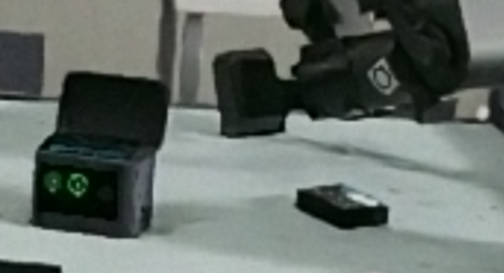

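Release, then go hover over the back bay.

Emit:
{"fn": "execute_actions", "kwargs": {"actions": [{"rows":[[-0.4,2.49,0.638,1.496,0,0,0.3,-0.375,2.2,0.45,1.55,0,0,1],[-0.4,2.49,0.638,1.496,0,0,0.35,-0.375,2.2,0.45,1.55,0,0,1],[-0.4,2.49,0.638,1.496,0,0,0.42,-0.375,2.2,0.45,1.55,0,0,1],[-0.4,2.49,0.638,1.496,0,0,0.5,-0.375,2.2,0.45,1.55,0,0,1],[-0.4,2.49,0.638,1.496,0,0,0.6,-0.375,2.2,0.45,1.55,0,0,1],[-0.4,2.49,0.638,1.496,0,0,0.6,-0.375,2.2,0.45,1.55,0,0,1],[-0.4,2.45,0.65,1.49,0,0,0.6,-0.375,2.2,0.45,1.55,0,0,1],[-0.4,2.41,0.66,1.48,0,0,0.6,-0.375,2.2,0.45,1.55,0,0,1],[-0.4,2.37,0.68,1.47,0,0,0.6,-0.375,2.2,0.45,1.55,0,0,1],[-0.4,2.33,0.69,1.46,0,0,0.6,-0.375,2.2,0.45,1.55,0,0,1],[-0.4,2.3,0.7,1.45,0,0,0.6,-0.375,2.2,0.45,1.55,0,0,1],[-0.4,2.27,0.75,1.42,0,0,0.6,-0.375,2.2,0.45,1.55,0,0,1],[-0.4,2.24,0.82,1.36,0,0,0.6,-0.375,2.2,0.45,1.55,0,0,1],[-0.4,2.2,0.9,1.28,0,0,0.6,-0.375,2.2,0.45,1.55,0,0,1],[-0.4,2.16,1.0,1.2,0,0,0.6,-0.375,2.2,0.45,1.55,0,0,1]],"steps":15}], "pictures": false}}

Emit:
{"fn": "execute_actions", "kwargs": {"actions": [{"rows":[[-0.4,2.04,1.81,-1.31,0,-1.535,0.46,-0.375,2.2,0.45,1.55,0,0,1]],"steps":15}], "pictures": false}}

Emit:
{"fn": "execute_actions", "kwargs": {"actions": [{"steps":25}], "pictures": false}}

Emit:
{"fn": "execute_actions", "kwargs": {"actions": [{"rows":[[-0.35,2.04,1.81,-1.31,0,-1.535,0.46,-0.375,2.2,0.45,1.55,0,0,1],[-0.3,2.04,1.81,-1.31,0,-1.535,0.46,-0.375,2.2,0.45,1.55,0,0,1],[-0.25,2.04,1.81,-1.31,0,-1.535,0.46,-0.375,2.2,0.45,1.55,0,0,1],[-0.2,2.04,1.81,-1.31,0,-1.535,0.46,-0.375,2.2,0.45,1.55,0,0,1],[-0.15,2.04,1.81,-1.31,0,-1.535,0.46,-0.375,2.2,0.45,1.55,0,0,1],[-0.1,2.04,1.81,-1.31,0,-1.535,0.46,-0.375,2.2,0.45,1.55,0,0,1],[-0.05,2.04,1.81,-1.31,0,-1.535,0.46,-0.375,2.2,0.45,1.55,0,0,1],[0,2.04,1.81,-1.31,0,-1.535,0.46,-0.375,2.2,0.45,1.55,0,0,1],[0.05,2.04,1.81,-1.31,0,-1.535,0.46,-0.375,2.2,0.45,1.55,0,0,1],[0.1,2.04,1.81,-1.31,0,-1.535,0.46,-0.375,2.2,0.45,1.55,0,0,1],[0.15,2.04,1.81,-1.31,0,-1.535,0.46,-0.375,2.2,0.45,1.55,0,0,1],[0.2,2.04,1.81,-1.31,0,-1.535,0.46,-0.375,2.2,0.45,1.55,0,0,1],[0.25,2.04,1.81,-1.31,0,-1.535,0.46,-0.375,2.2,0.45,1.55,0,0,1],[0.29,2.04,1.81,-1.31,0,-1.535,0.46,-0.375,2.2,0.45,1.55,0,0,1],[0.327,2.04,1.81,-1.31,0,-1.535,0.46,-0.375,2.2,0.45,1.55,0,0,1]],"steps":15}], "pictures": false}}

Emit:
{"fn": "execute_actions", "kwargs": {"actions": [{"steps":8}], "pictures": false}}

Emit:
{"fn": "execute_actions", "kwargs": {"actions": [{"rows":[[0.327,2.05,1.79,-1.285,0,-1.535,0.46,-0.375,2.2,0.45,1.55,0,0,1],[0.327,2.06,1.77,-1.26,0,-1.535,0.46,-0.375,2.2,0.45,1.55,0,0,1],[0.327,2.07,1.75,-1.235,0,-1.535,0.46,-0.375,2.2,0.45,1.55,0,0,1],[0.327,2.08,1.73,-1.21,0,-1.535,0.46,-0.375,2.2,0.45,1.55,0,0,1],[0.327,2.09,1.71,-1.18,0,-1.535,0.46,-0.375,2.2,0.45,1.55,0,0,1],[0.327,2.1,1.69,-1.155,0,-1.535,0.46,-0.375,2.2,0.45,1.55,0,0,1],[0.327,2.108,1.67,-1.13,0,-1.535,0.46,-0.375,2.2,0.45,1.55,0,0,1],[0.327,2.116,1.65,-1.105,0,-1.535,0.46,-0.375,2.2,0.45,1.55,0,0,1],[0.327,2.124,1.63,-1.08,0,-1.535,0.46,-0.375,2.2,0.45,1.55,0,0,1],[0.327,2.131,1.61,-1.052,0,-1.535,0.46,-0.375,2.2,0.45,1.55,0,0,1],[0.327,2.14,1.59,-1.025,0,-1.535,0.46,-0.375,2.2,0.45,1.55,0,0,1],[0.327,2.15,1.575,-1.0,0,-1.535,0.46,-0.375,2.2,0.45,1.55,0,0,1],[0.327,2.158,1.56,-0.98,0,-1.535,0.46,-0.375,2.2,0.45,1.55,0,0,1],[0.327,2.165,1.55,-0.96,0,-1.535,0.46,-0.375,2.2,0.45,1.55,0,0,1]],"steps":15}], "pictures": false}}

Emit:
{"fn": "execute_actions", "kwargs": {"actions": [{"steps":10}]}}

Scene clock: 398.60 s of 8630.00 s.
left_arm: end_effector_position=(-0.3204, +0.1795, +0.1517) grip_measured=+0.594 end_effector_quat_wxyz=(+0.272, +0.071, +0.022, -0.959) end_effector_velocity=(-0.295, -0.181, +0.433) end_effector_angular_velocity=(-0.380, +0.601, -0.011) | right_arm: end_effector_position=(-0.0625, -0.1418, +0.1186) grip_measured=+1.000 end_effector_quat_wxyz=(+0.772, -0.066, +0.080, +0.627) end_effector_velocity=(+0.002, -0.001, -0.001) end_effector_angular_velocity=(-0.011, -0.018, +0.004)
Joint positions: left_arm=[-0.399  2.299  0.774  1.376  0.002 -0.002  0.068] | right_arm=[-0.374  2.211  0.456  1.548 -0.002 -0.001  0.088]
Joint velocities: left_arm=[-0.002 -0.789  1.189 -1.267  0.007  0.007  0.002] | right_arm=[-0.007 -0.002 -0.002 -0.007 -0.007 -0.022  0.   ]
Joint torques (N m, as the arm reports them, + toward a larger angle): left_arm=[ -0.1  -11.3    2.54   1.37  -0.07   0.11] | right_arm=[-0.12 -8.24  1.93  1.99  0.08  0.07]
External joint torques (N m, as the arm's controller estimates them; a push from outside toward a larger angle lowers the number): left_arm=[-0.11 -2.81 -0.49 -0.41 -0.08  0.1 ] | right_arm=[-0.09 -1.61 -0.2   0.21  0.08  0.06]
Heat: left arm: hottest shoulder 38 °C (-5.0 °C/min); right arm: hottest shoulder 34 °C (+0.0 °C/min).
Steps of this call (steps 1 to 15: the robot went on to your last target; steps 16 to 411: nothing new was sent; steps 412 to 426: all 15 steps of this action). Readings (joint positions):
412: left_arm=[-0.399 2.477 0.636 1.498 0.002 -0.002] | right_arm=[-0.374 2.211 0.456 1.548 -0.002 -0.001]
413: left_arm=[-0.399 2.477 0.636 1.498 0.002 -0.002] | right_arm=[-0.374 2.211 0.456 1.548 -0.002 -0.001]
415: left_arm=[-0.399 2.477 0.636 1.498 0.002 -0.002] | right_arm=[-0.374 2.211 0.456 1.548 -0.002 -0.001]
419: left_arm=[-0.399 2.472 0.640 1.488 0.002 -0.002] | right_arm=[-0.374 2.211 0.456 1.548 -0.002 -0.001]
426: the state above

Scene clock: 399.10 s of 8630.00 s.
left_arm: end_effector_position=(-0.4182, +0.1188, +0.3787) grip_measured=+0.463 end_effector_quat_wxyz=(+0.247, -0.120, +0.340, -0.900) end_effector_velocity=(-0.131, -0.081, +0.434) end_effector_angular_velocity=(+1.639, +1.038, -0.088) | right_arm: end_effector_position=(-0.0625, -0.1418, +0.1186) grip_measured=+1.000 end_effector_quat_wxyz=(+0.772, -0.066, +0.080, +0.627) end_effector_velocity=(-0.002, -0.001, -0.004) end_effector_angular_velocity=(-0.026, -0.015, +0.014)
Joint positions: left_arm=[-0.399  2.066  1.448  0.665  0.002 -0.736  0.062] | right_arm=[-0.374  2.211  0.456  1.548 -0.002 -0.001  0.088]
Joint velocities: left_arm=[-0.002 -0.056  1.746 -1.78  -0.007 -1.941 -0.   ] | right_arm=[ 0.002 -0.002 -0.002 -0.022 -0.007 -0.022  0.   ]
Joint torques (N m, as the arm reports them, + toward a larger angle): left_arm=[ -0.03 -14.09   6.39   1.36  -0.06   0.  ] | right_arm=[-0.11 -8.24  1.94  1.99  0.09  0.07]
External joint torques (N m, as the arm's controller estimates them; a push from outside toward a larger angle lowers the number): left_arm=[-0.04 -3.78 -0.08 -0.36 -0.06 -0.05] | right_arm=[-0.15 -1.7  -0.15  0.24  0.09  0.06]
Heat: left arm: hottest shoulder 39 °C (-4.1 °C/min); right arm: hottest shoulder 34 °C (+0.0 °C/min).
Steps of this call (steps 1 to 15: all 15 steps of this action). Readings (joint positions):
1: left_arm=[-0.399 2.272 0.811 1.337 0.002 -0.024] | right_arm=[-0.374 2.211 0.456 1.548 -0.002 -0.001]
2: left_arm=[-0.399 2.246 0.843 1.305 0.002 -0.061] | right_arm=[-0.374 2.211 0.456 1.548 -0.002 -0.001]
4: left_arm=[-0.399 2.194 0.905 1.238 0.002 -0.131] | right_arm=[-0.374 2.211 0.456 1.548 -0.002 -0.001]
8: left_arm=[-0.399 2.115 1.063 1.070 0.002 -0.309] | right_arm=[-0.374 2.211 0.456 1.548 -0.002 -0.001]
15: the state above

Scene clock: 399.93 s of 8630.00 s.
left_arm: end_effector_position=(-0.3304, +0.1732, +0.2773) grip_measured=+0.463 end_effector_quat_wxyz=(+0.510, +0.192, +0.674, -0.499) end_effector_velocity=(+0.286, +0.180, -0.184) end_effector_angular_velocity=(+0.928, -1.502, +0.003) | right_arm: end_effector_position=(-0.0625, -0.1418, +0.1186) grip_measured=+1.000 end_effector_quat_wxyz=(+0.772, -0.066, +0.080, +0.627) end_effector_velocity=(-0.000, -0.000, +0.002) end_effector_angular_velocity=(+0.006, -0.007, +0.006)
Joint positions: left_arm=[-0.399  2.035  1.81  -0.848  0.002 -1.531  0.062] | right_arm=[-0.374  2.211  0.456  1.548 -0.002 -0.001  0.088]
Joint velocities: left_arm=[-0.007  0.002  0.002 -1.766 -0.007 -0.007 -0.   ] | right_arm=[-0.002 -0.002 -0.002  0.007 -0.007 -0.007  0.   ]
Joint torques (N m, as the arm reports them, + toward a larger angle): left_arm=[ -0.05 -10.52   5.23   0.82  -0.14   0.  ] | right_arm=[-0.12 -8.24  1.93  1.99  0.09  0.07]
External joint torques (N m, as the arm's controller estimates them; a push from outside toward a larger angle lowers the number): left_arm=[ 0.01 -0.59 -1.27 -0.26 -0.09 -0.03] | right_arm=[-0.11 -1.64 -0.21  0.21  0.09  0.06]
Heat: left arm: hottest shoulder 39 °C (-4.0 °C/min); right arm: hottest shoulder 34 °C (+0.0 °C/min).
Steps of this call (steps 1 to 25: the robot went on to your last target). Readings (joint positions):
1: left_arm=[-0.399 2.065 1.506 0.604 0.002 -0.801] | right_arm=[-0.374 2.211 0.456 1.548 -0.002 -0.001]
2: left_arm=[-0.399 2.064 1.565 0.543 0.002 -0.866] | right_arm=[-0.374 2.211 0.456 1.548 -0.002 -0.001]
4: left_arm=[-0.399 2.063 1.678 0.422 0.002 -0.995] | right_arm=[-0.374 2.211 0.456 1.548 -0.002 -0.001]
8: left_arm=[-0.399 2.037 1.791 0.192 0.002 -1.253] | right_arm=[-0.374 2.211 0.456 1.548 -0.002 -0.001]
25: the state above

Scene clock: 400.43 s of 8630.00 s.
left_arm: end_effector_position=(-0.0825, +0.0712, +0.2511) grip_measured=+0.463 end_effector_quat_wxyz=(-0.682, -0.152, -0.691, +0.186) end_effector_velocity=(+0.544, -0.240, -0.001) end_effector_angular_velocity=(+0.070, -0.040, +1.500) | right_arm: end_effector_position=(-0.0625, -0.1418, +0.1186) grip_measured=+1.000 end_effector_quat_wxyz=(+0.772, -0.066, +0.080, +0.627) end_effector_velocity=(-0.003, -0.001, -0.004) end_effector_angular_velocity=(-0.019, +0.016, +0.018)
Joint positions: left_arm=[ 0.173  2.035  1.81  -1.295  0.003 -1.531  0.062] | right_arm=[-0.374  2.211  0.456  1.548 -0.002 -0.001  0.088]
Joint velocities: left_arm=[ 1.477  0.002  0.002 -0.081 -0.007 -0.022 -0.   ] | right_arm=[-0.002 -0.002 -0.002 -0.022 -0.022  0.007  0.   ]
Joint torques (N m, as the arm reports them, + toward a larger angle): left_arm=[ 0.41 -9.91  4.6   0.01 -0.16 -0.05] | right_arm=[-0.11 -8.24  1.94  1.99  0.09  0.07]
External joint torques (N m, as the arm's controller estimates them; a push from outside toward a larger angle lowers the number): left_arm=[ 0.48 -0.78 -0.83 -0.21 -0.11 -0.04] | right_arm=[-0.11 -1.68 -0.18  0.24  0.09  0.06]
Heat: left arm: hottest shoulder 39 °C (-4.0 °C/min); right arm: hottest shoulder 34 °C (+0.0 °C/min).
Steps of this call (steps 1 to 15: all 15 steps of this action). Readings (joint positions):
1: left_arm=[-0.397 2.035 1.810 -0.909 0.003 -1.531] | right_arm=[-0.374 2.211 0.456 1.548 -0.002 -0.001]
2: left_arm=[-0.388 2.035 1.810 -0.969 0.005 -1.531] | right_arm=[-0.374 2.211 0.456 1.548 -0.002 -0.001]
4: left_arm=[-0.340 2.035 1.810 -1.083 0.007 -1.531] | right_arm=[-0.374 2.211 0.456 1.548 -0.002 -0.001]
8: left_arm=[-0.170 2.035 1.810 -1.230 0.005 -1.531] | right_arm=[-0.374 2.211 0.456 1.548 -0.002 -0.001]
15: the state above

Scene clock: 400.70 s of 8630.00 s.
left_arm: end_effector_position=(-0.0198, +0.0503, +0.2510) grip_measured=+0.463 end_effector_quat_wxyz=(-0.698, -0.099, -0.698, +0.126) end_effector_velocity=(-0.048, +0.017, -0.001) end_effector_angular_velocity=(+0.022, +0.032, -0.109) | right_arm: end_effector_position=(-0.0625, -0.1418, +0.1186) grip_measured=+1.000 end_effector_quat_wxyz=(+0.772, -0.066, +0.080, +0.627) end_effector_velocity=(+0.004, -0.001, +0.006) end_effector_angular_velocity=(+0.020, -0.013, -0.013)
Joint positions: left_arm=[ 0.336  2.035  1.81  -1.308 -0.004 -1.532  0.062] | right_arm=[-0.374  2.211  0.456  1.548 -0.002 -0.001  0.088]
Joint velocities: left_arm=[-0.115 -0.002 -0.007 -0.007  0.037 -0.007 -0.   ] | right_arm=[-0.007 -0.007 -0.007  0.022  0.007 -0.007  0.   ]
Joint torques (N m, as the arm reports them, + toward a larger angle): left_arm=[-0.34 -9.6   4.48  0.12  0.04 -0.05] | right_arm=[-0.11 -8.24  1.94  1.99  0.09  0.07]
External joint torques (N m, as the arm's controller estimates them; a push from outside toward a larger angle lowers the number): left_arm=[-0.26 -0.68 -1.12 -0.21  0.09 -0.05] | right_arm=[-0.07 -1.56 -0.21  0.19  0.08  0.06]
Heat: left arm: hottest shoulder 39 °C (-4.0 °C/min); right arm: hottest shoulder 34 °C (+0.0 °C/min).
Steps of this call (steps 1 to 8: the robot went on to your last target). Readings (joint positions):
1: left_arm=[0.222 2.035 1.810 -1.299 0.002 -1.531] | right_arm=[-0.374 2.211 0.456 1.548 -0.002 -0.001]
2: left_arm=[0.266 2.035 1.810 -1.301 -0.002 -1.531] | right_arm=[-0.374 2.211 0.456 1.548 -0.002 -0.001]
4: left_arm=[0.324 2.035 1.810 -1.306 -0.006 -1.532] | right_arm=[-0.374 2.211 0.456 1.548 -0.002 -0.001]
8: the state above

Scene clock: 401.20 s of 8630.00 s.
left_arm: end_effector_position=(-0.0248, +0.0473, +0.1521) grip_measured=+0.463 end_effector_quat_wxyz=(-0.698, -0.114, -0.697, +0.118) end_effector_velocity=(+0.007, +0.025, -0.157) end_effector_angular_velocity=(+0.131, -0.047, +0.005) | right_arm: end_effector_position=(-0.0625, -0.1418, +0.1186) grip_measured=+1.000 end_effector_quat_wxyz=(+0.772, -0.066, +0.080, +0.627) end_effector_velocity=(-0.000, +0.000, +0.004) end_effector_angular_velocity=(+0.014, +0.006, +0.003)
Joint positions: left_arm=[ 0.327  2.143  1.577 -1.    -0.002 -1.532  0.062] | right_arm=[-0.374  2.211  0.456  1.548 -0.002 -0.001  0.088]
Joint velocities: left_arm=[-0.002  0.212 -0.315  0.388 -0.007 -0.007 -0.   ] | right_arm=[-0.002 -0.007 -0.002  0.007 -0.007  0.007  0.   ]
Joint torques (N m, as the arm reports them, + toward a larger angle): left_arm=[  0.01 -10.01   3.93   0.22  -0.02  -0.06] | right_arm=[-0.1  -8.25  1.93  1.99  0.08  0.07]
External joint torques (N m, as the arm's controller estimates them; a push from outside toward a larger angle lowers the number): left_arm=[-0.04  0.54 -1.93 -0.08  0.05 -0.06] | right_arm=[-0.12 -1.57 -0.23  0.19  0.09  0.06]
Heat: left arm: hottest shoulder 39 °C (-3.0 °C/min); right arm: hottest shoulder 34 °C (+0.0 °C/min).
Steps of this call (steps 1 to 15: all 15 steps of this action). Readings (joint positions):
1: left_arm=[0.332 2.035 1.809 -1.306 -0.003 -1.532] | right_arm=[-0.374 2.211 0.456 1.548 -0.002 -0.001]
2: left_arm=[0.329 2.035 1.802 -1.295 -0.002 -1.532] | right_arm=[-0.374 2.211 0.456 1.548 -0.002 -0.001]
4: left_arm=[0.327 2.039 1.780 -1.259 -0.002 -1.532] | right_arm=[-0.374 2.211 0.456 1.548 -0.002 -0.001]
8: left_arm=[0.327 2.073 1.708 -1.165 -0.002 -1.532] | right_arm=[-0.374 2.211 0.456 1.548 -0.002 -0.001]
15: the state above

Scene clock: 401.53 s of 8630.00 s.
left_arm: end_effector_position=(-0.0249, +0.0471, +0.1414) grip_measured=+0.463 end_effector_quat_wxyz=(-0.698, -0.113, -0.697, +0.118) end_effector_velocity=(+0.000, +0.000, -0.001) end_effector_angular_velocity=(-0.004, -0.006, +0.020) | right_arm: end_effector_position=(-0.0625, -0.1418, +0.1186) grip_measured=+1.000 end_effector_quat_wxyz=(+0.772, -0.066, +0.080, +0.627) end_effector_velocity=(+0.000, +0.001, +0.003) end_effector_angular_velocity=(+0.011, -0.008, +0.006)
Joint positions: left_arm=[ 0.327  2.157  1.555 -0.962 -0.002 -1.532  0.062] | right_arm=[-0.374  2.211  0.456  1.548 -0.002 -0.001  0.088]
Joint velocities: left_arm=[-0.002 -0.002 -0.007  0.007 -0.007 -0.022 -0.   ] | right_arm=[-0.002 -0.002  0.002  0.007 -0.007 -0.007  0.   ]
Joint torques (N m, as the arm reports them, + toward a larger angle): left_arm=[-0.01 -9.77  3.67  0.26 -0.01 -0.05] | right_arm=[-0.1  -8.24  1.95  1.99  0.09  0.07]
External joint torques (N m, as the arm's controller estimates them; a push from outside toward a larger angle lowers the number): left_arm=[ 0.05 -0.56 -1.51 -0.01  0.05 -0.05] | right_arm=[-0.1  -1.62 -0.22  0.21  0.09  0.06]
Heat: left arm: hottest shoulder 39 °C (-3.0 °C/min); right arm: hottest shoulder 34 °C (+0.0 °C/min).
Steps of this call (steps 1 to 10: the robot went on to your last target). Readings (joint positions):
1: left_arm=[0.327 2.149 1.569 -0.988 -0.002 -1.532] | right_arm=[-0.374 2.211 0.456 1.548 -0.002 -0.001]
2: left_arm=[0.327 2.153 1.563 -0.981 -0.002 -1.532] | right_arm=[-0.374 2.211 0.456 1.548 -0.002 -0.001]
4: left_arm=[0.327 2.157 1.556 -0.972 -0.002 -1.532] | right_arm=[-0.374 2.211 0.456 1.548 -0.002 -0.001]
8: left_arm=[0.327 2.157 1.555 -0.962 -0.002 -1.532] | right_arm=[-0.374 2.211 0.456 1.548 -0.002 -0.001]
10: the state above
camera_calibration (this result's frames):
cam_left_wrist: T_world_to_cam=[[-0.275054, -0.960718, 0.0369587, 0.03408], [-0.908947, 0.272374, 0.315639, -0.0518296], [-0.313307, 0.0532243, -0.948159, 0.202736], [0, 0, 0, 1]] pos_world=[0.0257821, 0.0360678, 0.207326]
cam_right_wrist: T_world_to_cam=[[0.984517, -0.175254, -0.00338027, 0.0488646], [-0.099268, -0.541551, -0.834786, 0.0441847], [0.144469, 0.822197, -0.550564, 0.264452], [0, 0, 0, 1]] pos_world=[-0.0819272, -0.18494, 0.182648]

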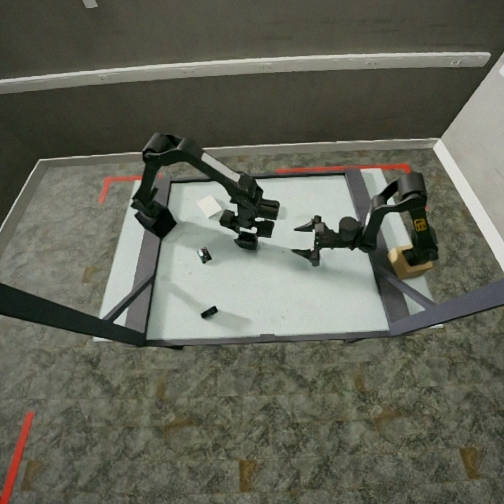

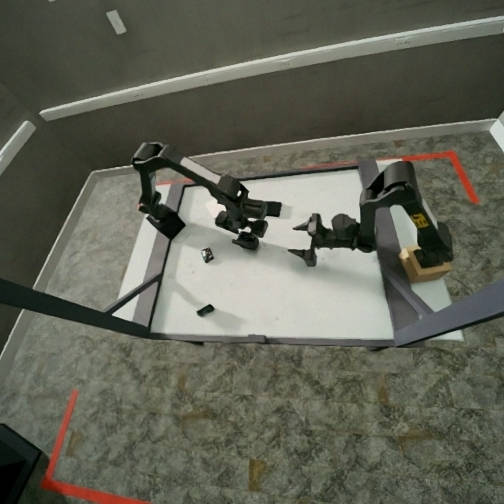

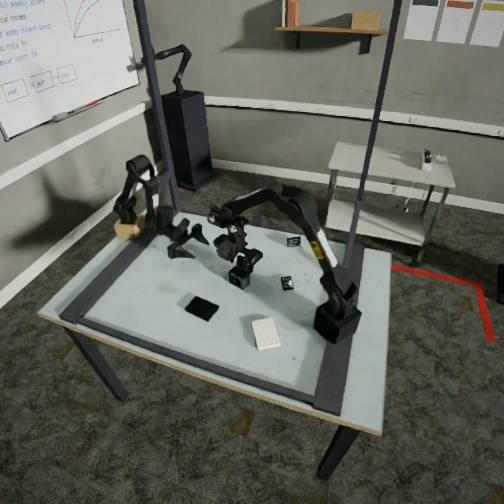

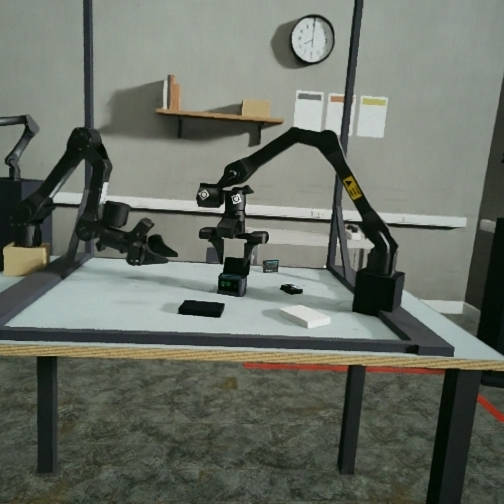

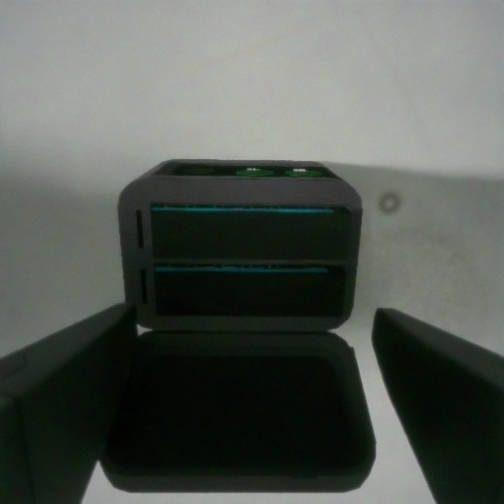

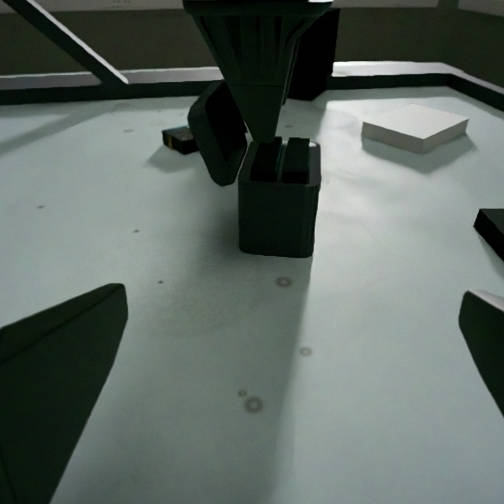

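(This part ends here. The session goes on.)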